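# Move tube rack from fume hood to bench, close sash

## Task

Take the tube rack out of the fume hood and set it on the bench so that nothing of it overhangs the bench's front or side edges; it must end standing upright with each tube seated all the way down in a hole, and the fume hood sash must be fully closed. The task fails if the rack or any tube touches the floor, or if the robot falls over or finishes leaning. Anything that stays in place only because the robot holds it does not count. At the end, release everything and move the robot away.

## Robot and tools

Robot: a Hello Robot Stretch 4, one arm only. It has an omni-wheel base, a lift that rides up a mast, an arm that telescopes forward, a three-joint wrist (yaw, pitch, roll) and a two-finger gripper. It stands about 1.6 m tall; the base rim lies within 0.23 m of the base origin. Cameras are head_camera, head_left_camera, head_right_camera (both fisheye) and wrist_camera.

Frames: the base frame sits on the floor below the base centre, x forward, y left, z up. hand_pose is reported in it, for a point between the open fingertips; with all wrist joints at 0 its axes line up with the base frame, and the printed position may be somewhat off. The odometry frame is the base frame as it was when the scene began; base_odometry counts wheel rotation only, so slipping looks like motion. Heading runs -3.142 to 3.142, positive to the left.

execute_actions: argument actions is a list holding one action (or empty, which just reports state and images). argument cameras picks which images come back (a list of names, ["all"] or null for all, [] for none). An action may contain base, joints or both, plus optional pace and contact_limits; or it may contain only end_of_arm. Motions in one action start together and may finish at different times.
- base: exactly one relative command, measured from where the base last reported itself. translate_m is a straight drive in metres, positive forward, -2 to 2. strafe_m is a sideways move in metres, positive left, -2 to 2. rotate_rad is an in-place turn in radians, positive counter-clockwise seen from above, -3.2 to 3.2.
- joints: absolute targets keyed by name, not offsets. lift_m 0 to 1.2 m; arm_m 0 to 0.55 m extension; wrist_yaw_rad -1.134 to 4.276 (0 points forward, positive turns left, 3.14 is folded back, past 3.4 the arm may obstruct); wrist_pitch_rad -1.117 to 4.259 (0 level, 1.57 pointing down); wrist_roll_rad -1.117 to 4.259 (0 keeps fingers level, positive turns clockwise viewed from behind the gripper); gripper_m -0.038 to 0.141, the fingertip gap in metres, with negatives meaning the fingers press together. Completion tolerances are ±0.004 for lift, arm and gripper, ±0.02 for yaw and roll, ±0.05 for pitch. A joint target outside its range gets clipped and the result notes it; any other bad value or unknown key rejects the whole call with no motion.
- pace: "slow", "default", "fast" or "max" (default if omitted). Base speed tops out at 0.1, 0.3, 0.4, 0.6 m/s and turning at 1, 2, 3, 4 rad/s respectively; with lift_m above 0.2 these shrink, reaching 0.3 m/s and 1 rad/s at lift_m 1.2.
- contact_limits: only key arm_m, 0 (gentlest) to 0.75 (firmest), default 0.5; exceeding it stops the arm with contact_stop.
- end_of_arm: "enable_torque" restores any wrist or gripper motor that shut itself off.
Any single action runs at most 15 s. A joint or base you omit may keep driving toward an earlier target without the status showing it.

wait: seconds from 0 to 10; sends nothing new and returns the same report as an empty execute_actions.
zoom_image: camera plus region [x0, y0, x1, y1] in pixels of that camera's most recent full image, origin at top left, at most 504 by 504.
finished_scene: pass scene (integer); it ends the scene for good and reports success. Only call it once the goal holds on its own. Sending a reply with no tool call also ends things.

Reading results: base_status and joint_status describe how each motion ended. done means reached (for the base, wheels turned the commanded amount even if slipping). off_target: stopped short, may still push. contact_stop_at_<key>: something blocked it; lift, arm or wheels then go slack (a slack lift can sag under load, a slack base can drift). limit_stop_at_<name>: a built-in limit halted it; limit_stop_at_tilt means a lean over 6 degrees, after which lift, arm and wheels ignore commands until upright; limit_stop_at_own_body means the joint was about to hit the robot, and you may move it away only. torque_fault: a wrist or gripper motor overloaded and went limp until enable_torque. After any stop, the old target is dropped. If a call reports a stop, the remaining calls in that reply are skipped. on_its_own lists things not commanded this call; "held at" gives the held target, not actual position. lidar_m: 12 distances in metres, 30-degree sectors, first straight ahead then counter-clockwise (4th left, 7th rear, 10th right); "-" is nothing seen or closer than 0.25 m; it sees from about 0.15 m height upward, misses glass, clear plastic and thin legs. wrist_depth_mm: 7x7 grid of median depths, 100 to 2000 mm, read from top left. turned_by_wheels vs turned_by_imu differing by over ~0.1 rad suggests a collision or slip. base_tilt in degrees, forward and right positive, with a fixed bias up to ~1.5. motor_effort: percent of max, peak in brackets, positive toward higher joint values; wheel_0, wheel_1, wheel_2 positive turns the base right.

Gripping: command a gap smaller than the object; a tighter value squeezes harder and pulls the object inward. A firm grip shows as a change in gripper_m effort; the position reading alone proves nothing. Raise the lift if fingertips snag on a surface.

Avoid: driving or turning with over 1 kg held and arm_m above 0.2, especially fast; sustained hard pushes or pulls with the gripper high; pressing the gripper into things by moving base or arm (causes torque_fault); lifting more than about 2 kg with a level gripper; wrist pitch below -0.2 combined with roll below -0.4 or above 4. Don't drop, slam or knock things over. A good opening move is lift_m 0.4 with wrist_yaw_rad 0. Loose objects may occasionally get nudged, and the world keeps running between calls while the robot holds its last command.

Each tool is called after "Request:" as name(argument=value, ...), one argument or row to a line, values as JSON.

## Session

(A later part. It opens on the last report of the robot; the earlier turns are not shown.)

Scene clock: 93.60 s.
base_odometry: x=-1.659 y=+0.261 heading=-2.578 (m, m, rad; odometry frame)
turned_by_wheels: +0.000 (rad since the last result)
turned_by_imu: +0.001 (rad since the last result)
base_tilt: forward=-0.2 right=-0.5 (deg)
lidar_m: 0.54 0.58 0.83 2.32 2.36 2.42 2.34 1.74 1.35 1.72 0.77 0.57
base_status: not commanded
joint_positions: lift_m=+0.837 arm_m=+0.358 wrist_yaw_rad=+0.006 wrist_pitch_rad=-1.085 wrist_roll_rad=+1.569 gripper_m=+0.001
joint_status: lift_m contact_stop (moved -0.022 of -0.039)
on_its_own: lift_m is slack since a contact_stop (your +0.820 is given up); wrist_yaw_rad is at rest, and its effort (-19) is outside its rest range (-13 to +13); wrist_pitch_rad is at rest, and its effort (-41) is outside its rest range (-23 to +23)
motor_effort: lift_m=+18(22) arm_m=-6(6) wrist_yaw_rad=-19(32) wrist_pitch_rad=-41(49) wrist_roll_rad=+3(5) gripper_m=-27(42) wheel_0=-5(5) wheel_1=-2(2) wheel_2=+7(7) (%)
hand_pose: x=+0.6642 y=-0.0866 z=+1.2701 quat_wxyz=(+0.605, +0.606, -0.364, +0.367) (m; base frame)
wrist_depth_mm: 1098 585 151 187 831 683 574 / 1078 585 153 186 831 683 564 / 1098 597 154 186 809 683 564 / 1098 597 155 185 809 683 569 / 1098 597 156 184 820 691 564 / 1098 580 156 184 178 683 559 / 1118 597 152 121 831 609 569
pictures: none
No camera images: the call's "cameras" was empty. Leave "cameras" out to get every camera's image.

Request:
execute_actions(
  actions=[
    {"joints":{"lift_m":0.817},"pace":"slow"},
  ],
  cameras=[],
)

Request:
execute_actions(
  actions=[
    {"joints":{"lift_m":0.785},"pace":"slow"},
  ],
  cameras=["head_camera","wrist_camera"],
)

Scene clock: 95.73 s.
base_odometry: x=-1.659 y=+0.261 heading=-2.578 (m, m, rad; odometry frame)
turned_by_wheels: +0.000 (rad since the last result)
turned_by_imu: +0.001 (rad since the last result)
base_tilt: forward=-0.2 right=-0.4 (deg)
lidar_m: 0.52 0.56 0.83 2.34 2.37 2.40 2.34 1.70 1.38 1.72 0.75 0.55
base_status: not commanded
joint_positions: lift_m=+0.818 arm_m=+0.358 wrist_yaw_rad=+0.008 wrist_pitch_rad=-1.083 wrist_roll_rad=+1.569 gripper_m=+0.001
joint_status: all done
on_its_own: wrist_yaw_rad is at rest, and its effort (-23) is outside its rest range (-13 to +13); wrist_pitch_rad is at rest, and its effort (-45) is outside its rest range (-23 to +23)
motor_effort: lift_m=+11(19) arm_m=-6(6) wrist_yaw_rad=-23(27) wrist_pitch_rad=-45(46) wrist_roll_rad=+4(4) gripper_m=-32(38) wheel_0=-5(6) wheel_1=-2(2) wheel_2=+7(7) (%)
hand_pose: x=+0.6648 y=-0.0863 z=+1.2507 quat_wxyz=(+0.605, +0.607, -0.363, +0.367) (m; base frame)
wrist_depth_mm: 1098 597 157 185 809 683 569 / 1098 609 156 184 842 676 564 / 1098 615 156 184 854 683 564 / 1118 615 156 183 842 683 569 / 1098 615 156 182 842 683 569 / 1138 585 157 182 182 683 564 / 1098 609 157 124 842 609 569
pictures: none
No camera images: the call's "cameras" was empty. Leave "cameras" out to get every camera's image.

Scene clock: 96.53 s.
base_odometry: x=-1.659 y=+0.261 heading=-2.578 (m, m, rad; odometry frame)
turned_by_wheels: +0.000 (rad since the last result)
turned_by_imu: +0.000 (rad since the last result)
base_tilt: forward=-0.3 right=-0.4 (deg)
lidar_m: 0.53 0.57 0.80 2.33 2.33 2.41 2.33 1.71 1.37 1.72 0.74 0.56
base_status: not commanded
joint_positions: lift_m=+0.810 arm_m=+0.358 wrist_yaw_rad=+0.005 wrist_pitch_rad=-1.082 wrist_roll_rad=+1.569 gripper_m=+0.001
joint_status: lift_m contact_stop (moved -0.007 of -0.033)
on_its_own: lift_m is slack since a contact_stop (your +0.785 is given up); wrist_yaw_rad is at rest, and its effort (-16) is outside its rest range (-13 to +13); wrist_pitch_rad is at rest, and its effort (-50) is outside its rest range (-23 to +23)
motor_effort: lift_m=+15(11) arm_m=-6(6) wrist_yaw_rad=-16(28) wrist_pitch_rad=-50(59) wrist_roll_rad=+5(4) gripper_m=-31(40) wheel_0=-6(5) wheel_1=-2(2) wheel_2=+7(7) (%)
hand_pose: x=+0.6649 y=-0.0867 z=+1.2430 quat_wxyz=(+0.606, +0.606, -0.363, +0.365) (m; base frame)
wrist_depth_mm: 1118 609 154 186 831 691 574 / 1118 609 156 186 820 691 564 / 1098 615 157 185 831 683 564 / 1098 615 156 184 809 683 564 / 1118 615 156 183 854 683 569 / 1118 603 157 183 181 676 564 / 1138 615 154 123 842 609 564
pictures: head_camera, wrist_camera
Images, in order (width x height): head_camera 420x560, wrist_camera 616x392.

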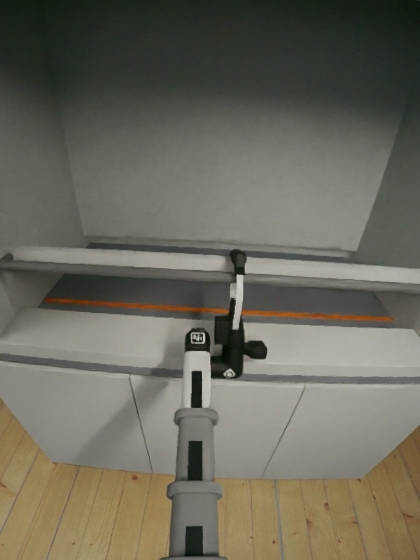

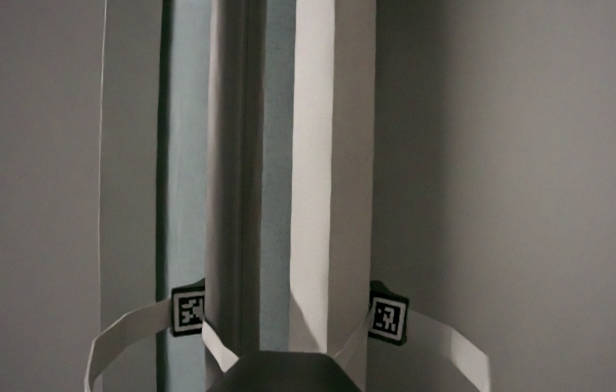

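Request:
execute_actions(
  actions=[
    {"joints":{"gripper_m":0.14,"lift_m":0.815}},
  ],
  cameras=[],
)

Request:
execute_actions(
  actions=[
    {"joints":{"wrist_pitch_rad":-0.9,"arm_m":0.33},"pace":"slow"},
  ],
  cameras=["wrist_camera"],
)

Request:
execute_actions(
  actions=[
    {"joints":{"wrist_pitch_rad":-0.7,"arm_m":0.285},"pace":"slow"},
  ],
  cameras=["wrist_camera","head_left_camera"],
)

Scene clock: 99.40 s.
base_odometry: x=-1.659 y=+0.261 heading=-2.579 (m, m, rad; odometry frame)
turned_by_wheels: +0.000 (rad since the last result)
turned_by_imu: +0.001 (rad since the last result)
base_tilt: forward=-0.3 right=-0.5 (deg)
lidar_m: 0.54 0.58 0.84 2.34 2.35 2.40 2.34 1.73 1.37 1.73 0.74 0.57
base_status: not commanded
joint_positions: lift_m=+0.815 arm_m=+0.357 wrist_yaw_rad=-0.001 wrist_pitch_rad=-1.099 wrist_roll_rad=+1.569 gripper_m=+0.140
joint_status: all done
motor_effort: lift_m=+22(30) arm_m=-3(6) wrist_yaw_rad=+3(20) wrist_pitch_rad=-3(44) wrist_roll_rad=+3(3) gripper_m=+2(30) wheel_0=-2(6) wheel_1=-2(2) wheel_2=+1(7) (%)
hand_pose: x=+0.6594 y=-0.0876 z=+1.2498 quat_wxyz=(+0.604, +0.602, -0.370, +0.369) (m; base frame)
wrist_depth_mm: 1098 615 1025 189 809 699 574 / 1098 621 1025 187 809 699 574 / 1098 627 1025 187 798 699 574 / 1098 621 1025 185 798 699 569 / 1118 609 160 185 788 691 564 / 1118 209 159 183 189 661 564 / 1098 627 158 125 820 661 574
pictures: none
No camera images: the call's "cameras" was empty. Leave "cameras" out to get every camera's image.

Scene clock: 100.73 s.
base_odometry: x=-1.658 y=+0.261 heading=-2.579 (m, m, rad; odometry frame)
turned_by_wheels: +0.000 (rad since the last result)
turned_by_imu: +0.000 (rad since the last result)
base_tilt: forward=-0.3 right=-0.5 (deg)
lidar_m: 0.54 0.58 0.81 2.34 2.36 2.40 2.34 1.70 1.34 1.73 0.76 0.56
base_status: not commanded
joint_positions: lift_m=+0.815 arm_m=+0.331 wrist_yaw_rad=-0.003 wrist_pitch_rad=-0.904 wrist_roll_rad=+1.570 gripper_m=+0.140
joint_status: all done
motor_effort: lift_m=+20(22) arm_m=-4(3) wrist_yaw_rad=+9(23) wrist_pitch_rad=+15(56) wrist_roll_rad=+2(3) gripper_m=+0(1) wheel_0=-1(2) wheel_1=-2(2) wheel_2=-4(4) (%)
hand_pose: x=+0.6796 y=-0.0880 z=+1.2199 quat_wxyz=(+0.637, +0.635, -0.310, +0.308) (m; base frame)
wrist_depth_mm: 554 976 163 193 788 647 554 / 554 960 165 193 788 647 549 / 559 976 164 191 788 640 554 / 554 991 162 192 788 640 554 / 559 960 163 193 788 647 554 / 559 190 163 191 216 615 544 / 559 1025 160 124 778 615 554
pictures: wrist_camera
Images, in order (width x height): wrist_camera 616x392.

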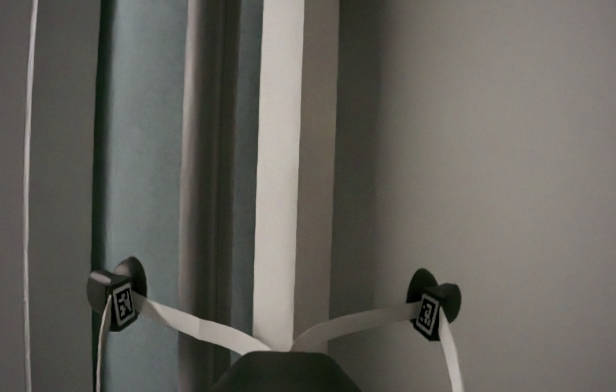

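Scene clock: 102.37 s.
base_odometry: x=-1.658 y=+0.261 heading=-2.579 (m, m, rad; odometry frame)
turned_by_wheels: +0.000 (rad since the last result)
turned_by_imu: +0.005 (rad since the last result)
base_tilt: forward=-0.3 right=-0.4 (deg)
lidar_m: 0.53 0.59 0.84 2.33 2.36 2.40 2.35 1.71 1.37 1.74 0.72 0.56
base_status: not commanded
joint_positions: lift_m=+0.815 arm_m=+0.286 wrist_yaw_rad=-0.001 wrist_pitch_rad=-0.702 wrist_roll_rad=+1.570 gripper_m=+0.140
joint_status: all done
motor_effort: lift_m=+16(20) arm_m=-4(3) wrist_yaw_rad=+3(35) wrist_pitch_rad=+8(96) wrist_roll_rad=+0(1) gripper_m=+0(4) wheel_0=-2(2) wheel_1=-1(2) wheel_2=-4(9) (%)
hand_pose: x=+0.6769 y=-0.0877 z=+1.1796 quat_wxyz=(+0.664, +0.664, -0.244, +0.243) (m; base frame)
wrist_depth_mm: 904 1025 212 809 741 627 569 / 878 1042 213 831 741 627 559 / 891 1042 212 831 732 627 559 / 917 1078 213 831 741 634 564 / 904 1025 219 831 741 634 564 / 917 190 212 798 216 621 559 / 946 1078 185 124 741 621 564
pictures: head_left_camera, wrist_camera
Images, in order (width x height): head_left_camera 420x672, wrist_camera 616x392.

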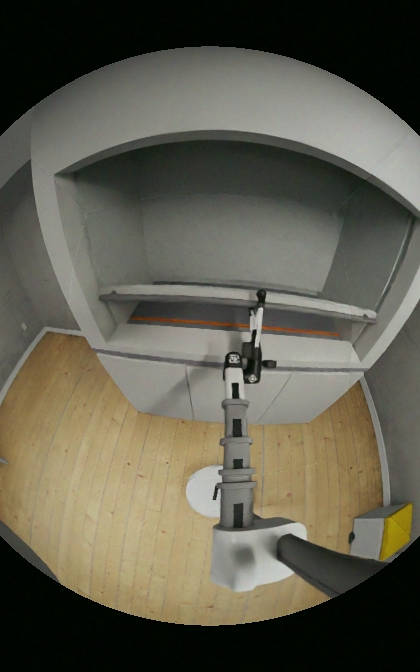

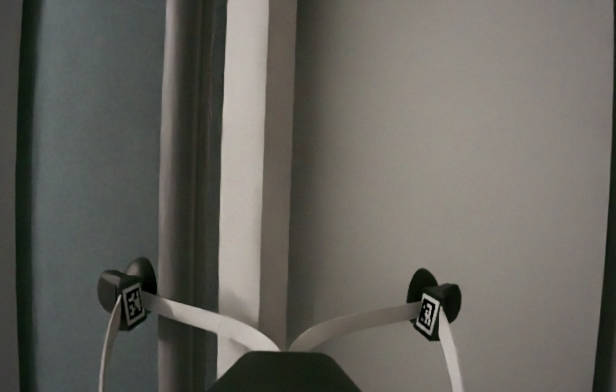

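Request:
execute_actions(
  actions=[
    {"joints":{"lift_m":0.842,"arm_m":0.272}},
  ],
  cameras=["wrist_camera"],
)

Scene clock: 103.50 s.
base_odometry: x=-1.658 y=+0.261 heading=-2.579 (m, m, rad; odometry frame)
turned_by_wheels: +0.000 (rad since the last result)
turned_by_imu: +0.000 (rad since the last result)
base_tilt: forward=-0.3 right=-0.4 (deg)
lidar_m: 0.53 0.57 0.82 2.32 2.36 2.39 2.33 1.73 1.37 1.74 0.74 0.56
base_status: not commanded
joint_positions: lift_m=+0.842 arm_m=+0.273 wrist_yaw_rad=+0.000 wrist_pitch_rad=-0.699 wrist_roll_rad=+1.570 gripper_m=+0.140
joint_status: all done
motor_effort: lift_m=+21(20) arm_m=-5(5) wrist_yaw_rad=+1(3) wrist_pitch_rad=-2(7) wrist_roll_rad=+0(1) gripper_m=+0(1) wheel_0=-2(2) wheel_1=+0(1) wheel_2=-4(4) (%)
hand_pose: x=+0.6647 y=-0.0875 z=+1.2056 quat_wxyz=(+0.665, +0.664, -0.242, +0.242) (m; base frame)
wrist_depth_mm: 878 1042 175 214 750 640 574 / 854 1042 177 215 750 647 569 / 866 1060 180 216 741 640 574 / 878 1078 184 216 750 647 569 / 891 1042 179 216 750 647 574 / 891 208 177 216 216 627 574 / 917 1098 178 124 750 627 569
pictures: wrist_camera
Images, in order (width x height): wrist_camera 616x392.

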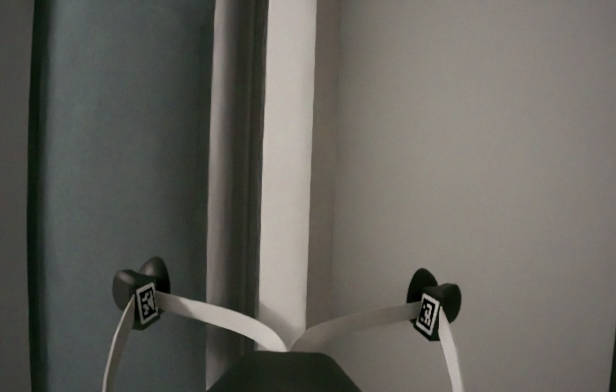

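Request:
execute_actions(
  actions=[
    {"joints":{"gripper_m":-0.005}},
  ],
  cameras=["wrist_camera"],
)

Request:
execute_actions(
  actions=[
    {"joints":{"lift_m":0.822},"pace":"slow"},
  ],
  cameras=[],
)

Request:
execute_actions(
  actions=[
    {"joints":{"lift_m":0.80},"pace":"slow"},
  ],
  cameras=["wrist_camera"],
)

Request:
execute_actions(
  actions=[
    {"joints":{"lift_m":0.775},"pace":"slow"},
  ],
  cameras=["wrist_camera","head_left_camera"],
)

Scene clock: 106.17 s.
base_odometry: x=-1.659 y=+0.261 heading=-2.579 (m, m, rad; odometry frame)
turned_by_wheels: +0.000 (rad since the last result)
turned_by_imu: +0.001 (rad since the last result)
base_tilt: forward=-0.2 right=-0.4 (deg)
lidar_m: 0.54 0.56 0.84 2.31 2.35 2.39 2.33 1.71 1.36 1.74 0.74 0.57
base_status: not commanded
joint_positions: lift_m=+0.843 arm_m=+0.273 wrist_yaw_rad=+0.005 wrist_pitch_rad=-0.697 wrist_roll_rad=+1.570 gripper_m=-0.004
joint_status: all done
on_its_own: wrist_yaw_rad is at rest, and its effort (-15) is outside its rest range (-13 to +13)
motor_effort: lift_m=+12(20) arm_m=-5(5) wrist_yaw_rad=-15(15) wrist_pitch_rad=-5(15) wrist_roll_rad=+0(0) gripper_m=-34(34) wheel_0=-2(2) wheel_1=-1(0) wheel_2=+0(4) (%)
hand_pose: x=+0.6653 y=-0.0863 z=+1.2060 quat_wxyz=(+0.664, +0.665, -0.240, +0.243) (m; base frame)
wrist_depth_mm: 891 1025 1098 203 732 640 569 / 866 1042 171 208 741 640 569 / 866 1042 170 209 750 647 569 / 866 1060 171 209 750 647 569 / 878 1060 173 211 750 640 574 / 891 1008 174 210 189 640 574 / 917 1078 176 125 741 609 569
pictures: wrist_camera
Images, in order (width x height): wrist_camera 616x392.

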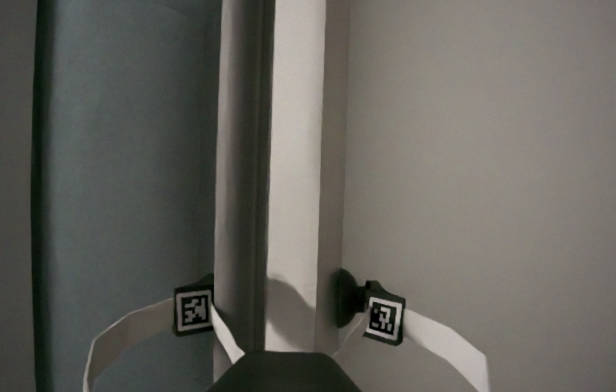

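Scene clock: 107.13 s.
base_odometry: x=-1.659 y=+0.261 heading=-2.579 (m, m, rad; odometry frame)
turned_by_wheels: +0.000 (rad since the last result)
turned_by_imu: +0.000 (rad since the last result)
base_tilt: forward=-0.2 right=-0.4 (deg)
lidar_m: 0.53 0.58 0.82 2.33 2.37 2.40 2.34 1.71 1.36 1.73 0.74 0.57
base_status: not commanded
joint_positions: lift_m=+0.823 arm_m=+0.273 wrist_yaw_rad=+0.002 wrist_pitch_rad=-0.698 wrist_roll_rad=+1.570 gripper_m=-0.004
joint_status: all done
motor_effort: lift_m=+12(14) arm_m=-4(4) wrist_yaw_rad=-6(16) wrist_pitch_rad=-6(7) wrist_roll_rad=+0(0) gripper_m=-27(38) wheel_0=-3(3) wheel_1=-1(1) wheel_2=+1(1) (%)
hand_pose: x=+0.6649 y=-0.0870 z=+1.1861 quat_wxyz=(+0.664, +0.665, -0.241, +0.242) (m; base frame)
wrist_depth_mm: 891 1060 1078 204 750 634 569 / 891 1060 174 205 750 640 574 / 891 1078 171 209 741 647 574 / 878 1078 172 211 750 647 574 / 891 1098 173 213 750 640 569 / 917 1042 174 211 185 647 574 / 946 1078 175 123 741 609 569
pictures: none
No camera images: the call's "cameras" was empty. Leave "cameras" out to get every camera's image.

Scene clock: 108.07 s.
base_odometry: x=-1.659 y=+0.261 heading=-2.579 (m, m, rad; odometry frame)
turned_by_wheels: +0.000 (rad since the last result)
turned_by_imu: +0.000 (rad since the last result)
base_tilt: forward=-0.2 right=-0.5 (deg)
lidar_m: 0.53 0.57 0.84 2.33 2.35 2.40 2.35 1.71 1.34 1.73 0.73 0.55
base_status: not commanded
joint_positions: lift_m=+0.808 arm_m=+0.273 wrist_yaw_rad=+0.002 wrist_pitch_rad=-0.698 wrist_roll_rad=+1.570 gripper_m=-0.004
joint_status: lift_m contact_stop (moved -0.015 of -0.023)
on_its_own: lift_m is slack since a contact_stop (your +0.800 is given up)
motor_effort: lift_m=+18(15) arm_m=-5(4) wrist_yaw_rad=-6(18) wrist_pitch_rad=-4(12) wrist_roll_rad=+0(2) gripper_m=-27(41) wheel_0=-4(4) wheel_1=-1(1) wheel_2=+1(1) (%)
hand_pose: x=+0.6649 y=-0.0870 z=+1.1711 quat_wxyz=(+0.664, +0.665, -0.241, +0.242) (m; base frame)
wrist_depth_mm: 917 1078 1098 203 741 634 569 / 904 1060 173 205 750 647 569 / 891 1078 172 209 750 647 569 / 891 1098 172 210 750 640 569 / 917 1098 173 211 750 640 574 / 917 1060 173 210 185 640 569 / 946 1118 175 124 750 609 574
pictures: wrist_camera
Images, in order (width x height): wrist_camera 616x392.

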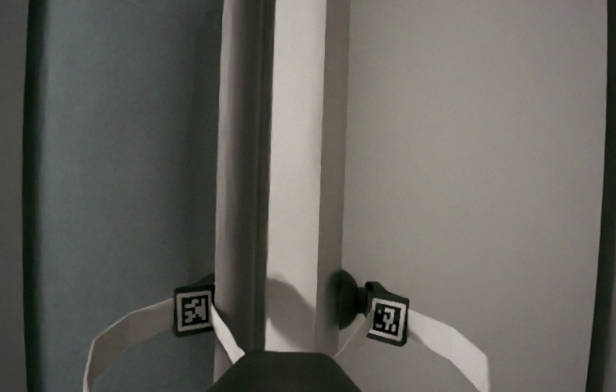

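not run: a stop came earlier in this reply.

Request:
execute_actions(
  actions=[
    {"joints":{"lift_m":0.79},"pace":"slow"},
  ],
  cameras=[],
)

Request:
execute_actions(
  actions=[
    {"joints":{"lift_m":0.772},"pace":"slow"},
  ],
  cameras=[],
)

Request:
execute_actions(
  actions=[
    {"joints":{"lift_m":0.757},"pace":"slow"},
  ],
  cameras=["wrist_camera","head_left_camera"],
)

Scene clock: 109.30 s.
base_odometry: x=-1.659 y=+0.261 heading=-2.579 (m, m, rad; odometry frame)
turned_by_wheels: +0.000 (rad since the last result)
turned_by_imu: +0.001 (rad since the last result)
base_tilt: forward=-0.3 right=-0.4 (deg)
lidar_m: 0.54 0.57 0.85 2.31 2.34 2.40 2.33 1.72 1.37 1.72 0.73 0.56
base_status: not commanded
joint_positions: lift_m=+0.791 arm_m=+0.273 wrist_yaw_rad=+0.003 wrist_pitch_rad=-0.699 wrist_roll_rad=+1.570 gripper_m=-0.004
joint_status: all done
motor_effort: lift_m=+10(15) arm_m=-4(4) wrist_yaw_rad=-8(16) wrist_pitch_rad=-1(10) wrist_roll_rad=+0(0) gripper_m=-29(39) wheel_0=-4(4) wheel_1=-1(1) wheel_2=+1(1) (%)
hand_pose: x=+0.6647 y=-0.0868 z=+1.1546 quat_wxyz=(+0.664, +0.665, -0.241, +0.243) (m; base frame)
wrist_depth_mm: 917 1078 1078 204 750 634 569 / 904 1098 173 206 750 640 569 / 917 1098 172 209 750 640 574 / 904 1118 172 211 741 640 569 / 904 1118 173 213 759 647 580 / 931 1060 174 210 189 640 574 / 960 1118 176 125 741 609 585
pictures: none
No camera images: the call's "cameras" was empty. Leave "cameras" out to get every camera's image.

Scene clock: 110.17 s.
base_odometry: x=-1.659 y=+0.261 heading=-2.579 (m, m, rad; odometry frame)
turned_by_wheels: +0.000 (rad since the last result)
turned_by_imu: +0.000 (rad since the last result)
base_tilt: forward=-0.3 right=-0.4 (deg)
lidar_m: 0.54 0.58 0.83 2.34 2.39 2.40 2.34 1.70 1.35 1.74 0.73 0.55
base_status: not commanded
joint_positions: lift_m=+0.780 arm_m=+0.273 wrist_yaw_rad=+0.002 wrist_pitch_rad=-0.698 wrist_roll_rad=+1.570 gripper_m=-0.004
joint_status: lift_m contact_stop (moved -0.011 of -0.019)
on_its_own: lift_m is slack since a contact_stop (your +0.772 is given up)
motor_effort: lift_m=+17(17) arm_m=-4(4) wrist_yaw_rad=-7(17) wrist_pitch_rad=-4(10) wrist_roll_rad=+0(1) gripper_m=-29(39) wheel_0=-3(3) wheel_1=-1(1) wheel_2=+1(1) (%)
hand_pose: x=+0.6648 y=-0.0869 z=+1.1438 quat_wxyz=(+0.664, +0.665, -0.241, +0.243) (m; base frame)
wrist_depth_mm: 917 1098 1098 203 741 647 569 / 917 1118 174 204 741 647 569 / 931 1118 172 210 750 640 574 / 931 1118 171 211 750 640 580 / 931 1118 173 212 741 647 580 / 946 1098 174 211 185 647 580 / 976 1138 176 124 750 603 585
pictures: none
No camera images: the call's "cameras" was empty. Leave "cameras" out to get every camera's image.

not run: a stop came earlier in this reply.

Request:
execute_actions(
  actions=[
    {"joints":{"lift_m":0.765},"pace":"slow"},
  ],
  cameras=[],
)

Request:
execute_actions(
  actions=[
    {"joints":{"lift_m":0.752},"pace":"slow"},
  ],
  cameras=["wrist_camera","head_left_camera"],
)

Scene clock: 111.20 s.
base_odometry: x=-1.659 y=+0.261 heading=-2.579 (m, m, rad; odometry frame)
turned_by_wheels: +0.000 (rad since the last result)
turned_by_imu: +0.000 (rad since the last result)
base_tilt: forward=-0.3 right=-0.5 (deg)
lidar_m: 0.53 0.57 0.84 2.32 2.34 2.39 2.35 1.71 1.36 1.73 0.76 0.57
base_status: not commanded
joint_positions: lift_m=+0.766 arm_m=+0.273 wrist_yaw_rad=+0.003 wrist_pitch_rad=-0.700 wrist_roll_rad=+1.570 gripper_m=-0.004
joint_status: all done
motor_effort: lift_m=+9(13) arm_m=-4(4) wrist_yaw_rad=-10(15) wrist_pitch_rad=+1(8) wrist_roll_rad=-1(1) gripper_m=-31(36) wheel_0=-4(3) wheel_1=-1(1) wheel_2=+1(1) (%)
hand_pose: x=+0.6646 y=-0.0867 z=+1.1298 quat_wxyz=(+0.664, +0.665, -0.241, +0.243) (m; base frame)
wrist_depth_mm: 946 1078 1098 204 741 647 580 / 931 1098 173 210 750 640 585 / 931 1118 172 210 750 647 580 / 931 1138 172 211 750 640 585 / 946 1182 174 213 741 647 580 / 960 1060 175 211 188 647 591 / 976 1138 177 125 741 609 585
pictures: none
No camera images: the call's "cameras" was empty. Leave "cameras" out to get every camera's image.

Scene clock: 112.03 s.
base_odometry: x=-1.659 y=+0.261 heading=-2.579 (m, m, rad; odometry frame)
turned_by_wheels: +0.000 (rad since the last result)
turned_by_imu: +0.000 (rad since the last result)
base_tilt: forward=-0.3 right=-0.4 (deg)
lidar_m: 0.55 0.58 0.83 2.32 2.34 2.39 2.35 1.70 1.37 1.73 0.73 0.56
base_status: not commanded
joint_positions: lift_m=+0.753 arm_m=+0.273 wrist_yaw_rad=+0.003 wrist_pitch_rad=-0.699 wrist_roll_rad=+1.570 gripper_m=-0.004
joint_status: all done
motor_effort: lift_m=+10(14) arm_m=-4(4) wrist_yaw_rad=-8(16) wrist_pitch_rad=-1(11) wrist_roll_rad=+1(1) gripper_m=-29(39) wheel_0=-4(4) wheel_1=-1(1) wheel_2=+1(1) (%)
hand_pose: x=+0.6647 y=-0.0868 z=+1.1166 quat_wxyz=(+0.664, +0.665, -0.241, +0.243) (m; base frame)
wrist_depth_mm: 946 1098 1098 204 750 640 - / 946 1118 173 206 741 647 585 / 931 1138 171 210 759 640 585 / 960 1138 172 211 750 640 - / 946 1160 174 213 759 647 - / 960 1078 175 211 189 647 - / 1008 1138 176 124 750 615 -
pictures: head_left_camera, wrist_camera
Images, in order (width x height): head_left_camera 420x672, wrist_camera 616x392.

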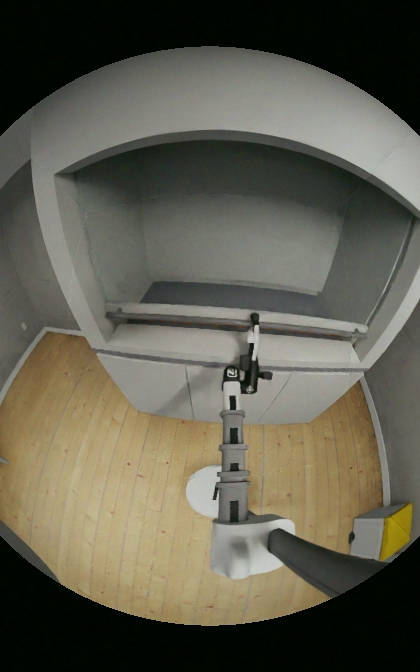

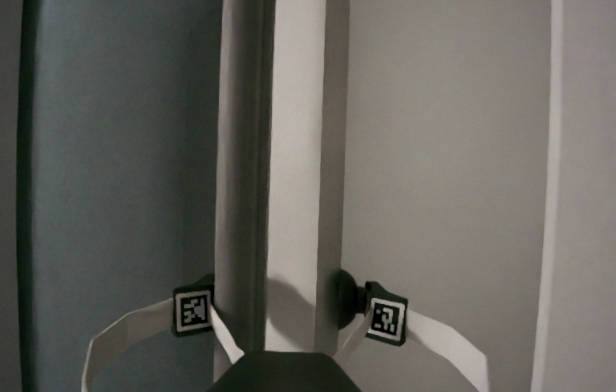

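Request:
execute_actions(
  actions=[],
)

Scene clock: 112.93 s.
base_odometry: x=-1.659 y=+0.261 heading=-2.579 (m, m, rad; odometry frame)
turned_by_wheels: +0.000 (rad since the last result)
turned_by_imu: +0.000 (rad since the last result)
base_tilt: forward=-0.4 right=-0.4 (deg)
lidar_m: 0.53 0.55 0.85 2.31 2.36 2.39 2.34 1.71 1.37 1.74 0.74 0.55
base_status: not commanded
joint_positions: lift_m=+0.753 arm_m=+0.273 wrist_yaw_rad=+0.003 wrist_pitch_rad=-0.699 wrist_roll_rad=+1.570 gripper_m=-0.004
joint_status: all done
motor_effort: lift_m=+10(14) arm_m=-4(4) wrist_yaw_rad=-9(16) wrist_pitch_rad=+0(11) wrist_roll_rad=+1(1) gripper_m=-29(39) wheel_0=-4(4) wheel_1=-1(1) wheel_2=+1(1) (%)
hand_pose: x=+0.6647 y=-0.0868 z=+1.1166 quat_wxyz=(+0.664, +0.665, -0.241, +0.243) (m; base frame)
wrist_depth_mm: 946 1098 1098 204 750 634 - / 931 1098 173 206 750 647 591 / 931 1138 173 210 741 647 585 / 931 1138 172 211 750 647 - / 946 1138 173 213 741 647 - / 960 1098 175 211 189 647 - / 976 1160 177 124 768 609 -
pictures: head_camera, head_left_camera, head_right_camera, wrist_camera
Images, in order (width x height): head_camera 420x560, head_left_camera 420x672, head_right_camera 420x672, wrist_camera 616x392.

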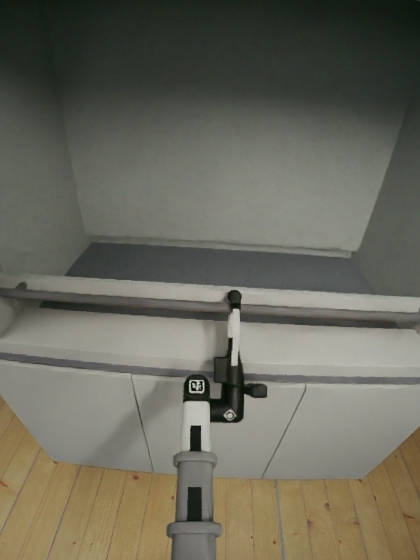

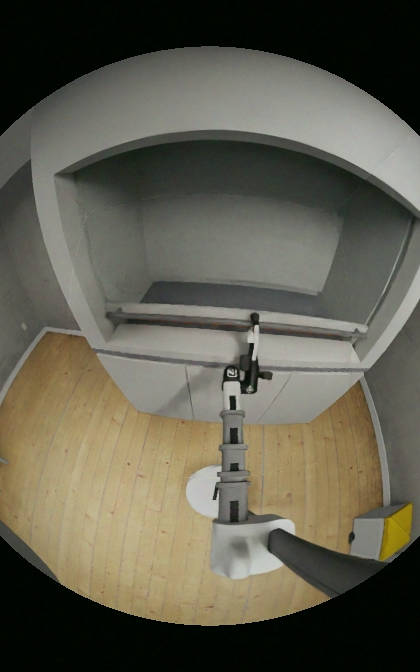

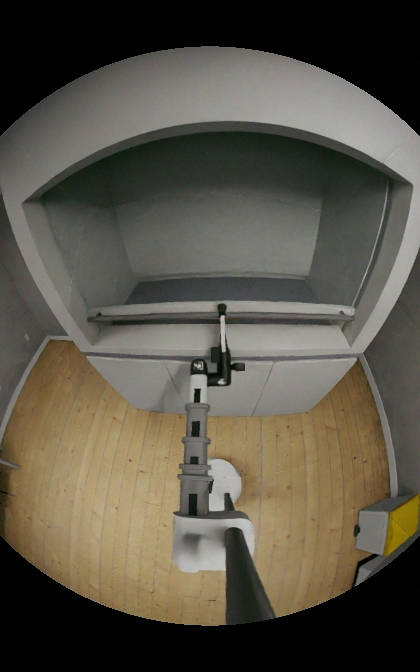

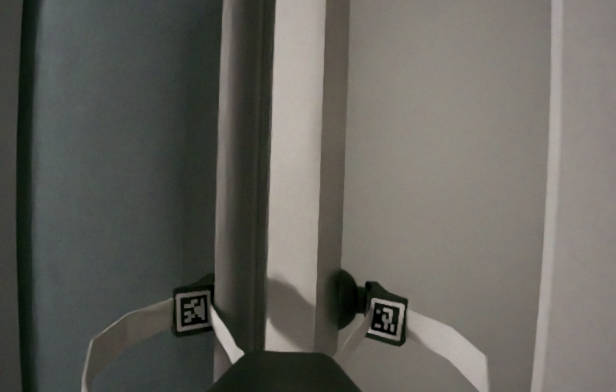

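Request:
execute_actions(
  actions=[
    {"joints":{"gripper_m":0.085,"lift_m":0.763}},
  ],
  cameras=[],
)

Request:
execute_actions(
  actions=[
    {"joints":{"arm_m":0.218},"pace":"slow","contact_limits":{"arm_m":0.25}},
  ],
  cameras=["wrist_camera"],
)

Scene clock: 114.87 s.
base_odometry: x=-1.659 y=+0.261 heading=-2.578 (m, m, rad; odometry frame)
turned_by_wheels: +0.000 (rad since the last result)
turned_by_imu: +0.001 (rad since the last result)
base_tilt: forward=-0.3 right=-0.5 (deg)
lidar_m: 0.54 0.59 0.84 2.30 2.35 2.40 2.34 1.72 1.37 1.71 0.75 0.56
base_status: not commanded
joint_positions: lift_m=+0.763 arm_m=+0.272 wrist_yaw_rad=-0.001 wrist_pitch_rad=-0.699 wrist_roll_rad=+1.570 gripper_m=+0.085
joint_status: all done
motor_effort: lift_m=+21(22) arm_m=-2(4) wrist_yaw_rad=+1(7) wrist_pitch_rad=-1(14) wrist_roll_rad=+0(1) gripper_m=-2(29) wheel_0=-1(4) wheel_1=-1(1) wheel_2=+1(1) (%)
hand_pose: x=+0.6640 y=-0.0876 z=+1.1266 quat_wxyz=(+0.665, +0.664, -0.242, +0.242) (m; base frame)
wrist_depth_mm: 946 1098 1078 201 741 647 580 / 960 1118 1078 204 741 640 585 / 917 1138 1098 204 750 640 585 / 946 1138 1098 205 750 647 591 / 946 1160 217 206 741 640 585 / 960 1118 184 206 217 647 597 / 976 1098 1078 123 750 640 597
pictures: none
No camera images: the call's "cameras" was empty. Leave "cameras" out to get every camera's image.

Scene clock: 116.63 s.
base_odometry: x=-1.659 y=+0.261 heading=-2.578 (m, m, rad; odometry frame)
turned_by_wheels: +0.000 (rad since the last result)
turned_by_imu: +0.001 (rad since the last result)
base_tilt: forward=-0.3 right=-0.5 (deg)
lidar_m: 0.54 0.57 0.85 2.31 2.33 2.41 2.34 1.71 1.35 1.72 0.74 0.55
base_status: not commanded
joint_positions: lift_m=+0.763 arm_m=+0.219 wrist_yaw_rad=+0.000 wrist_pitch_rad=-0.699 wrist_roll_rad=+1.570 gripper_m=+0.085
joint_status: all done
motor_effort: lift_m=+21(21) arm_m=-5(6) wrist_yaw_rad=+0(1) wrist_pitch_rad=-4(3) wrist_roll_rad=+0(1) gripper_m=-2(2) wheel_0=-2(1) wheel_1=-1(1) wheel_2=+1(1) (%)
contact_limits: arm_m 0.25
hand_pose: x=+0.6108 y=-0.0875 z=+1.1265 quat_wxyz=(+0.665, +0.664, -0.242, +0.242) (m; base frame)
wrist_depth_mm: 946 1098 1118 251 253 683 621 / 931 1098 1160 252 750 699 627 / 778 1138 1160 251 750 691 627 / 788 1160 1160 216 750 699 634 / 788 1160 1098 215 750 691 634 / 960 1118 1060 213 216 691 634 / 976 1098 1160 124 255 683 640
pictures: wrist_camera
Images, in order (width x height): wrist_camera 616x392.

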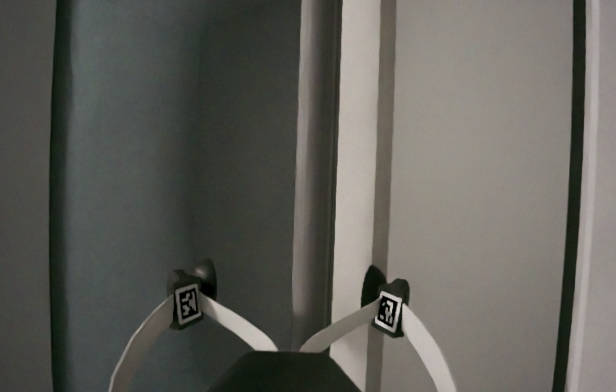

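Request:
execute_actions(
  actions=[
    {"joints":{"arm_m":0.03},"pace":"fast"},
  ],
  cameras=[],
)

Request:
execute_actions(
  actions=[
    {"joints":{"lift_m":1.2,"wrist_roll_rad":0,"gripper_m":-0.03,"wrist_pitch_rad":0},"pace":"fast"},
  ],
  cameras=[],
)

Request:
execute_actions(
  actions=[
    {"joints":{"wrist_pitch_rad":1.05,"arm_m":0.31}},
  ],
  cameras=["wrist_camera","head_camera"],
)

Scene clock: 118.47 s.
base_odometry: x=-1.659 y=+0.261 heading=-2.578 (m, m, rad; odometry frame)
turned_by_wheels: +0.000 (rad since the last result)
turned_by_imu: +0.001 (rad since the last result)
base_tilt: forward=-0.2 right=-0.5 (deg)
lidar_m: 0.52 0.58 0.83 2.30 2.36 2.41 2.34 1.71 1.38 1.73 0.74 0.56
base_status: not commanded
joint_positions: lift_m=+0.763 arm_m=+0.031 wrist_yaw_rad=+0.000 wrist_pitch_rad=-0.698 wrist_roll_rad=+1.570 gripper_m=+0.085
joint_status: all done
motor_effort: lift_m=+21(21) arm_m=-5(6) wrist_yaw_rad=+1(1) wrist_pitch_rad=-4(5) wrist_roll_rad=+0(1) gripper_m=-1(1) wheel_0=-2(2) wheel_1=-1(1) wheel_2=+1(1) (%)
hand_pose: x=+0.4228 y=-0.0874 z=+1.1265 quat_wxyz=(+0.665, +0.664, -0.242, +0.242) (m; base frame)
wrist_depth_mm: 878 723 1205 1118 1008 820 759 / 866 723 1366 1182 1008 820 768 / 891 723 1366 1160 1008 820 768 / 891 732 1336 1182 1008 831 788 / 878 741 1336 1160 1008 842 778 / 878 732 1336 1205 216 831 778 / 891 732 1308 124 991 854 788
pictures: none
No camera images: the call's "cameras" was empty. Leave "cameras" out to get every camera's image.

Scene clock: 120.63 s.
base_odometry: x=-1.659 y=+0.261 heading=-2.578 (m, m, rad; odometry frame)
turned_by_wheels: +0.000 (rad since the last result)
turned_by_imu: +0.001 (rad since the last result)
base_tilt: forward=-0.3 right=-0.4 (deg)
lidar_m: 0.55 0.59 0.85 2.33 2.38 2.40 2.35 1.72 1.37 1.73 0.71 0.56
base_status: not commanded
joint_positions: lift_m=+1.200 arm_m=+0.031 wrist_yaw_rad=+0.000 wrist_pitch_rad=+0.002 wrist_roll_rad=+0.001 gripper_m=-0.029
joint_status: all done
motor_effort: lift_m=+20(26) arm_m=-5(5) wrist_yaw_rad=+0(0) wrist_pitch_rad=-3(4) wrist_roll_rad=-1(6) gripper_m=-17(18) wheel_0=-2(1) wheel_1=-1(1) wheel_2=+1(1) (%)
hand_pose: x=+0.4903 y=-0.0874 z=+1.3775 quat_wxyz=(+1.000, +0.000, +0.001, +0.000) (m; base frame)
wrist_depth_mm: 878 917 946 931 917 917 831 / 878 931 917 946 931 917 831 / 878 917 931 917 931 946 809 / 891 931 917 931 917 931 809 / 904 931 931 931 931 917 788 / 931 917 180 199 917 946 778 / 904 904 917 126 917 904 768
pictures: none
No camera images: the call's "cameras" was empty. Leave "cameras" out to get every camera's image.

Scene clock: 122.60 s.
base_odometry: x=-1.659 y=+0.261 heading=-2.579 (m, m, rad; odometry frame)
turned_by_wheels: +0.000 (rad since the last result)
turned_by_imu: +0.001 (rad since the last result)
base_tilt: forward=-0.4 right=-0.4 (deg)
lidar_m: 0.53 0.58 0.84 2.32 2.34 2.39 2.34 1.71 1.35 1.74 0.74 0.55
base_status: not commanded
joint_positions: lift_m=+1.200 arm_m=+0.309 wrist_yaw_rad=-0.003 wrist_pitch_rad=+1.054 wrist_roll_rad=+0.000 gripper_m=-0.030
joint_status: all done
motor_effort: lift_m=+17(20) arm_m=+7(11) wrist_yaw_rad=+9(17) wrist_pitch_rad=-10(49) wrist_roll_rad=+1(1) gripper_m=-15(17) wheel_0=-2(1) wheel_1=-1(1) wheel_2=-3(3) (%)
hand_pose: x=+0.6219 y=-0.0879 z=+1.1275 quat_wxyz=(+0.864, +0.001, +0.503, -0.001) (m; base frame)
wrist_depth_mm: 615 627 647 668 683 691 699 / 554 564 574 591 609 627 640 / 504 512 525 535 544 559 569 / 245 249 477 484 500 504 517 / 370 373 264 249 251 252 255 / 336 224 181 197 230 237 384 / 325 325 334 145 340 347 353
pictures: head_camera, wrist_camera
Images, in order (width x height): head_camera 420x560, wrist_camera 616x392.

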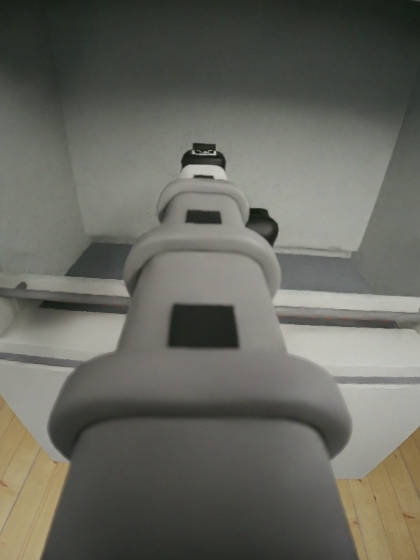

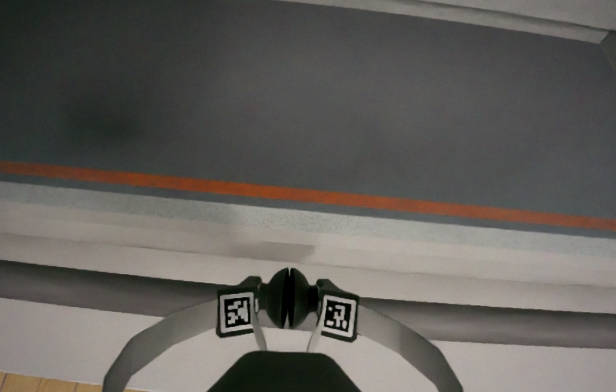

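Request:
execute_actions(
  actions=[
    {"joints":{"wrist_pitch_rad":1.03,"arm_m":0.322},"pace":"slow"},
  ],
  cameras=["wrist_camera","head_right_camera"],
)

Scene clock: 123.90 s.
base_odometry: x=-1.659 y=+0.261 heading=-2.579 (m, m, rad; odometry frame)
turned_by_wheels: +0.000 (rad since the last result)
turned_by_imu: +0.001 (rad since the last result)
base_tilt: forward=-0.3 right=-0.5 (deg)
lidar_m: 0.54 0.58 0.82 2.30 2.35 2.39 2.35 1.74 1.38 1.72 0.73 0.57
base_status: not commanded
joint_positions: lift_m=+1.200 arm_m=+0.321 wrist_yaw_rad=+0.000 wrist_pitch_rad=+1.032 wrist_roll_rad=+0.000 gripper_m=-0.029
joint_status: all done
motor_effort: lift_m=+17(17) arm_m=+5(6) wrist_yaw_rad=+1(8) wrist_pitch_rad=-4(12) wrist_roll_rad=+0(0) gripper_m=-16(17) wheel_0=-1(2) wheel_1=-1(1) wheel_2=-3(3) (%)
hand_pose: x=+0.6400 y=-0.0875 z=+1.1308 quat_wxyz=(+0.870, +0.000, +0.493, +0.000) (m; base frame)
wrist_depth_mm: 640 647 654 683 691 699 699 / 569 574 591 609 621 640 661 / 508 517 530 544 554 569 580 / 462 473 484 496 504 508 521 / 241 240 239 240 245 466 477 / 217 221 180 199 260 368 373 / 327 322 219 126 219 220 224
pictures: head_right_camera, wrist_camera
Images, in order (width x height): head_right_camera 420x672, wrist_camera 616x392.

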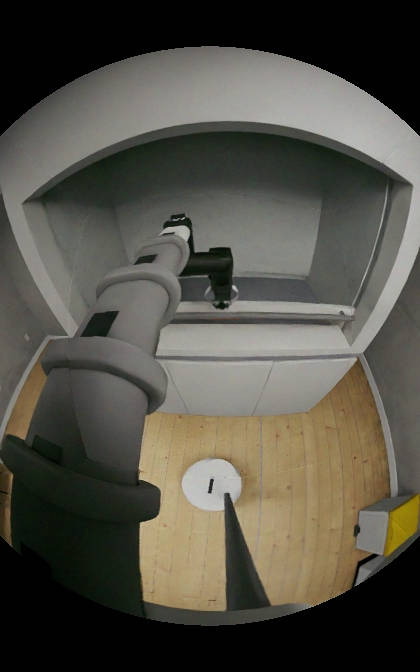

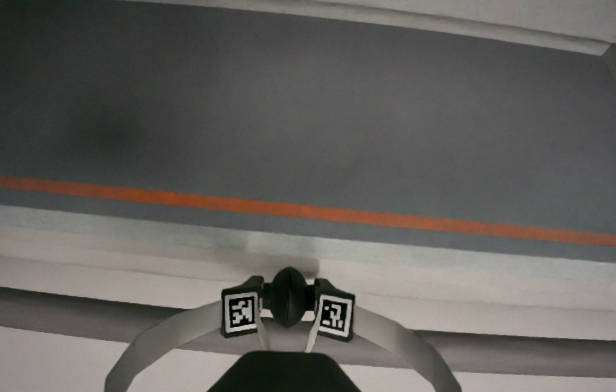

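Tips are behind the bar now. Lower.

Request:
execute_actions(
  actions=[
    {"joints":{"lift_m":1.18,"arm_m":0.326},"pace":"slow"},
  ],
  cameras=["wrist_camera"],
)

Scene clock: 125.03 s.
base_odometry: x=-1.659 y=+0.261 heading=-2.579 (m, m, rad; odometry frame)
turned_by_wheels: +0.000 (rad since the last result)
turned_by_imu: +0.000 (rad since the last result)
base_tilt: forward=-0.3 right=-0.5 (deg)
lidar_m: 0.53 0.57 0.83 2.31 2.37 2.38 2.35 1.73 1.36 1.73 0.74 0.55
base_status: not commanded
joint_positions: lift_m=+1.181 arm_m=+0.325 wrist_yaw_rad=-0.004 wrist_pitch_rad=+1.030 wrist_roll_rad=+0.000 gripper_m=-0.030
joint_status: all done
motor_effort: lift_m=+7(22) arm_m=+7(6) wrist_yaw_rad=+10(10) wrist_pitch_rad=+2(4) wrist_roll_rad=+0(2) gripper_m=-10(15) wheel_0=-2(2) wheel_1=-1(1) wheel_2=-3(3) (%)
hand_pose: x=+0.6438 y=-0.0880 z=+1.1118 quat_wxyz=(+0.870, +0.001, +0.493, -0.002) (m; base frame)
wrist_depth_mm: 615 627 654 676 683 683 683 / 554 569 574 591 609 627 647 / 500 508 517 535 544 559 574 / 452 455 469 480 492 496 508 / 224 225 227 227 231 236 462 / 204 214 183 199 235 357 255 / 310 203 202 157 204 207 209
pictures: wrist_camera
Images, in order (width x height): wrist_camera 616x392.

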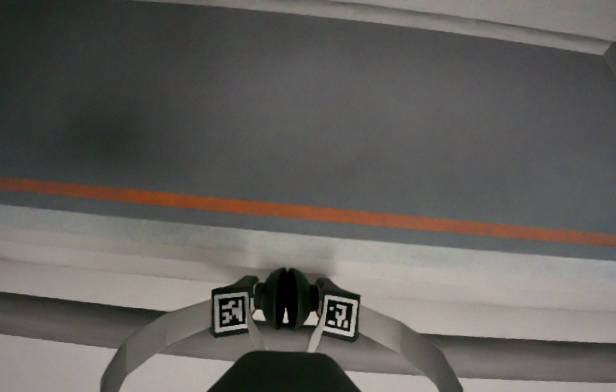

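Request:
execute_actions(
  actions=[
    {"joints":{"lift_m":1.16},"pace":"slow"},
  ],
  cameras=["wrist_camera"],
)

Scene clock: 126.17 s.
base_odometry: x=-1.658 y=+0.261 heading=-2.579 (m, m, rad; odometry frame)
turned_by_wheels: +0.000 (rad since the last result)
turned_by_imu: +0.007 (rad since the last result)
base_tilt: forward=-0.2 right=-0.5 (deg)
lidar_m: 0.54 0.59 0.84 2.30 2.38 2.39 2.34 1.71 1.35 1.74 0.73 0.57
base_status: not commanded
joint_positions: lift_m=+1.160 arm_m=+0.325 wrist_yaw_rad=-0.004 wrist_pitch_rad=+1.029 wrist_roll_rad=+0.000 gripper_m=-0.030
joint_status: all done
motor_effort: lift_m=+12(15) arm_m=+6(7) wrist_yaw_rad=+10(19) wrist_pitch_rad=+3(26) wrist_roll_rad=+0(1) gripper_m=-15(15) wheel_0=-2(2) wheel_1=-1(1) wheel_2=-4(4) (%)
hand_pose: x=+0.6443 y=-0.0880 z=+1.0915 quat_wxyz=(+0.871, +0.001, +0.492, -0.002) (m; base frame)
wrist_depth_mm: 574 597 609 634 647 668 661 / 517 530 544 559 569 591 609 / 466 477 488 496 508 525 535 / 421 430 442 449 459 469 484 / 229 226 227 229 232 236 436 / 205 211 181 200 235 334 255 / 294 204 204 123 205 209 210
pictures: wrist_camera
Images, in order (width x height): wrist_camera 616x392.

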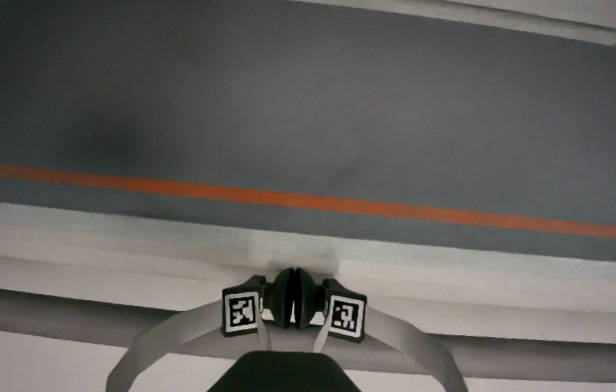

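Moving well.

Request:
execute_actions(
  actions=[
    {"joints":{"lift_m":1.135},"pace":"slow"},
  ],
  cameras=["wrist_camera"],
)

Scene clock: 127.50 s.
base_odometry: x=-1.659 y=+0.261 heading=-2.579 (m, m, rad; odometry frame)
turned_by_wheels: +0.000 (rad since the last result)
turned_by_imu: +0.001 (rad since the last result)
base_tilt: forward=-0.3 right=-0.5 (deg)
lidar_m: 0.55 0.58 0.84 2.32 2.35 2.40 2.35 1.70 1.35 1.74 0.76 0.56
base_status: not commanded
joint_positions: lift_m=+1.135 arm_m=+0.325 wrist_yaw_rad=-0.004 wrist_pitch_rad=+1.029 wrist_roll_rad=+0.000 gripper_m=-0.030
joint_status: all done
motor_effort: lift_m=+13(14) arm_m=+6(6) wrist_yaw_rad=+9(20) wrist_pitch_rad=+4(33) wrist_roll_rad=+0(0) gripper_m=-13(15) wheel_0=-2(2) wheel_1=-2(2) wheel_2=-4(4) (%)
hand_pose: x=+0.6443 y=-0.0879 z=+1.0664 quat_wxyz=(+0.870, +0.001, +0.492, -0.002) (m; base frame)
wrist_depth_mm: 544 554 569 585 609 621 640 / 480 500 508 517 530 549 574 / 436 445 452 466 477 488 500 / 397 404 413 421 433 439 452 / 229 226 227 229 232 236 407 / 205 211 181 200 235 310 256 / 271 204 204 123 206 208 210
pictures: wrist_camera
Images, in order (width x height): wrist_camera 616x392.

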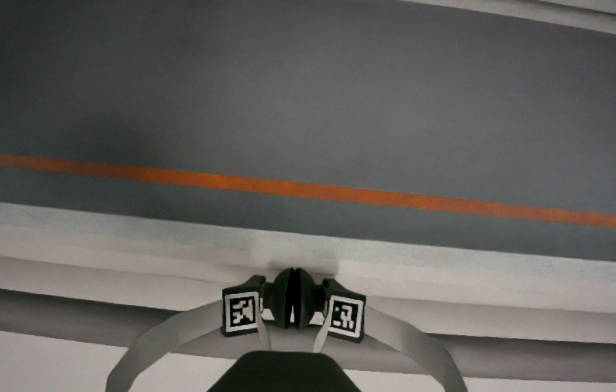

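Request:
execute_actions(
  actions=[
    {"joints":{"lift_m":1.105},"pace":"slow"},
  ],
  cameras=[],
)

Request:
execute_actions(
  actions=[
    {"joints":{"lift_m":1.08},"pace":"slow"},
  ],
  cameras=["wrist_camera"],
)

Scene clock: 128.97 s.
base_odometry: x=-1.659 y=+0.261 heading=-2.579 (m, m, rad; odometry frame)
turned_by_wheels: +0.000 (rad since the last result)
turned_by_imu: -0.001 (rad since the last result)
base_tilt: forward=-0.3 right=-0.5 (deg)
lidar_m: 0.54 0.60 0.83 2.29 2.36 2.40 2.33 1.69 1.35 1.73 0.72 0.56
base_status: not commanded
joint_positions: lift_m=+1.122 arm_m=+0.325 wrist_yaw_rad=-0.003 wrist_pitch_rad=+1.028 wrist_roll_rad=+0.000 gripper_m=-0.030
joint_status: lift_m contact_stop (moved -0.014 of -0.030)
on_its_own: lift_m is slack since a contact_stop (your +1.105 is given up)
motor_effort: lift_m=+17(16) arm_m=+6(6) wrist_yaw_rad=+9(20) wrist_pitch_rad=+5(33) wrist_roll_rad=-1(0) gripper_m=-15(15) wheel_0=-3(3) wheel_1=-2(4) wheel_2=-5(5) (%)
hand_pose: x=+0.6445 y=-0.0879 z=+1.0526 quat_wxyz=(+0.871, +0.001, +0.492, -0.001) (m; base frame)
wrist_depth_mm: 525 535 549 569 580 603 627 / 466 477 488 500 517 530 549 / 418 430 436 452 459 473 480 / 382 389 399 407 415 427 436 / 228 225 227 227 231 236 392 / 204 212 180 206 234 294 255 / 259 202 203 131 205 208 211
pictures: none
No camera images: the call's "cameras" was empty. Leave "cameras" out to get every camera's image.

not run: a stop came earlier in this reply.

Request:
execute_actions(
  actions=[
    {"joints":{"lift_m":1.1},"pace":"slow"},
  ],
  cameras=["wrist_camera"],
)

Scene clock: 130.27 s.
base_odometry: x=-1.659 y=+0.261 heading=-2.579 (m, m, rad; odometry frame)
turned_by_wheels: +0.000 (rad since the last result)
turned_by_imu: +0.001 (rad since the last result)
base_tilt: forward=-0.3 right=-0.5 (deg)
lidar_m: 0.55 0.58 0.85 2.30 2.37 2.40 2.34 1.69 1.37 1.73 0.73 0.55
base_status: not commanded
joint_positions: lift_m=+1.100 arm_m=+0.325 wrist_yaw_rad=-0.003 wrist_pitch_rad=+1.029 wrist_roll_rad=+0.000 gripper_m=-0.030
joint_status: all done
motor_effort: lift_m=+12(16) arm_m=+6(6) wrist_yaw_rad=+9(19) wrist_pitch_rad=+6(28) wrist_roll_rad=+0(1) gripper_m=-15(14) wheel_0=-3(3) wheel_1=-2(2) wheel_2=-4(4) (%)
hand_pose: x=+0.6444 y=-0.0879 z=+1.0316 quat_wxyz=(+0.871, +0.001, +0.492, -0.002) (m; base frame)
wrist_depth_mm: 496 500 512 535 549 564 580 / 439 449 459 469 484 500 521 / 394 402 410 421 430 439 455 / 362 368 373 382 394 394 404 / 229 227 227 228 232 236 368 / 204 211 180 200 234 276 254 / 242 203 203 131 205 208 210
pictures: wrist_camera
Images, in order (width x height): wrist_camera 616x392.

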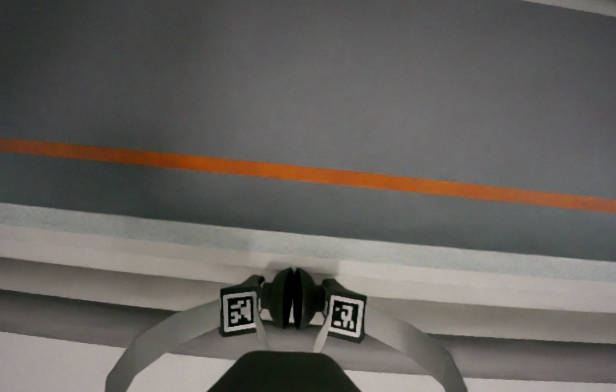

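Request:
execute_actions(
  actions=[
    {"joints":{"lift_m":1.078},"pace":"slow"},
  ],
  cameras=["wrist_camera"],
)

Scene clock: 131.90 s.
base_odometry: x=-1.659 y=+0.261 heading=-2.579 (m, m, rad; odometry frame)
turned_by_wheels: +0.000 (rad since the last result)
turned_by_imu: +0.001 (rad since the last result)
base_tilt: forward=-0.3 right=-0.5 (deg)
lidar_m: 0.52 0.60 0.86 2.31 2.40 2.39 2.34 1.70 1.36 1.73 0.73 0.55
base_status: not commanded
joint_positions: lift_m=+1.078 arm_m=+0.325 wrist_yaw_rad=-0.003 wrist_pitch_rad=+1.029 wrist_roll_rad=+0.000 gripper_m=-0.030
joint_status: all done
motor_effort: lift_m=+12(12) arm_m=+6(6) wrist_yaw_rad=+10(20) wrist_pitch_rad=+3(28) wrist_roll_rad=+1(1) gripper_m=-15(15) wheel_0=-3(3) wheel_1=-2(2) wheel_2=-4(4) (%)
hand_pose: x=+0.6444 y=-0.0879 z=+1.0095 quat_wxyz=(+0.871, +0.001, +0.492, -0.002) (m; base frame)
wrist_depth_mm: 459 469 484 500 512 525 544 / 413 421 424 439 452 466 477 / 368 375 384 392 402 413 424 / 336 342 349 355 364 373 379 / 228 226 228 227 232 236 291 / 205 211 181 200 235 253 255 / 222 203 204 130 206 208 209
pictures: wrist_camera
Images, in order (width x height): wrist_camera 616x392.

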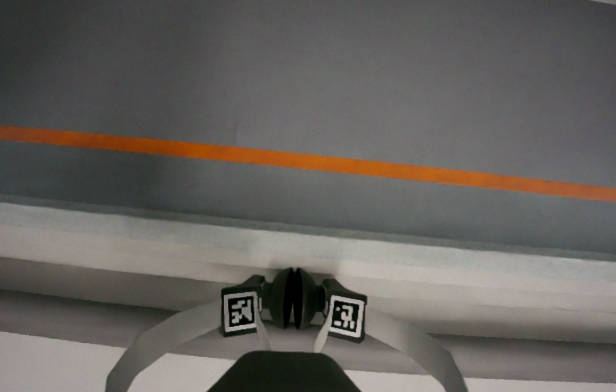

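Request:
execute_actions(
  actions=[
    {"joints":{"lift_m":1.058},"pace":"slow"},
  ],
  cameras=["wrist_camera"],
)

Scene clock: 133.23 s.
base_odometry: x=-1.659 y=+0.261 heading=-2.579 (m, m, rad; odometry frame)
turned_by_wheels: +0.000 (rad since the last result)
turned_by_imu: +0.001 (rad since the last result)
base_tilt: forward=-0.3 right=-0.4 (deg)
lidar_m: 0.53 0.58 0.85 2.32 2.36 2.40 2.34 1.72 1.36 1.74 0.73 0.56
base_status: not commanded
joint_positions: lift_m=+1.059 arm_m=+0.325 wrist_yaw_rad=-0.007 wrist_pitch_rad=+1.025 wrist_roll_rad=+0.000 gripper_m=-0.030
joint_status: all done
on_its_own: wrist_yaw_rad is at rest, and its effort (+19) is outside its rest range (-13 to +13)
motor_effort: lift_m=+3(12) arm_m=+6(6) wrist_yaw_rad=+19(23) wrist_pitch_rad=+18(24) wrist_roll_rad=-1(1) gripper_m=-7(13) wheel_0=-3(3) wheel_1=-2(2) wheel_2=-4(4) (%)
hand_pose: x=+0.6451 y=-0.0884 z=+0.9910 quat_wxyz=(+0.872, +0.002, +0.490, -0.003) (m; base frame)
wrist_depth_mm: 449 459 473 492 504 517 539 / 399 407 415 430 439 455 473 / 359 364 375 382 394 402 413 / 325 330 338 345 353 362 368 / 222 223 224 225 229 234 282 / 202 211 183 205 227 244 247 / 211 198 199 129 202 204 206
pictures: wrist_camera
Images, in order (width x height): wrist_camera 616x392.

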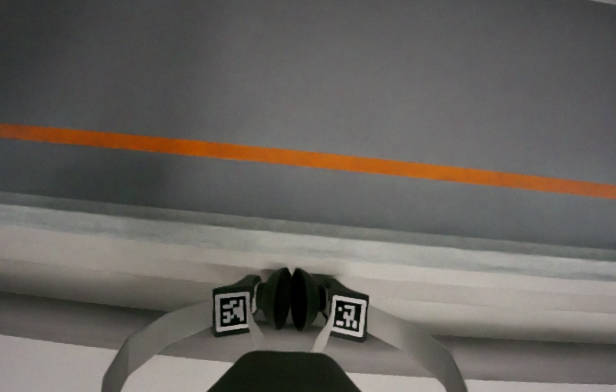

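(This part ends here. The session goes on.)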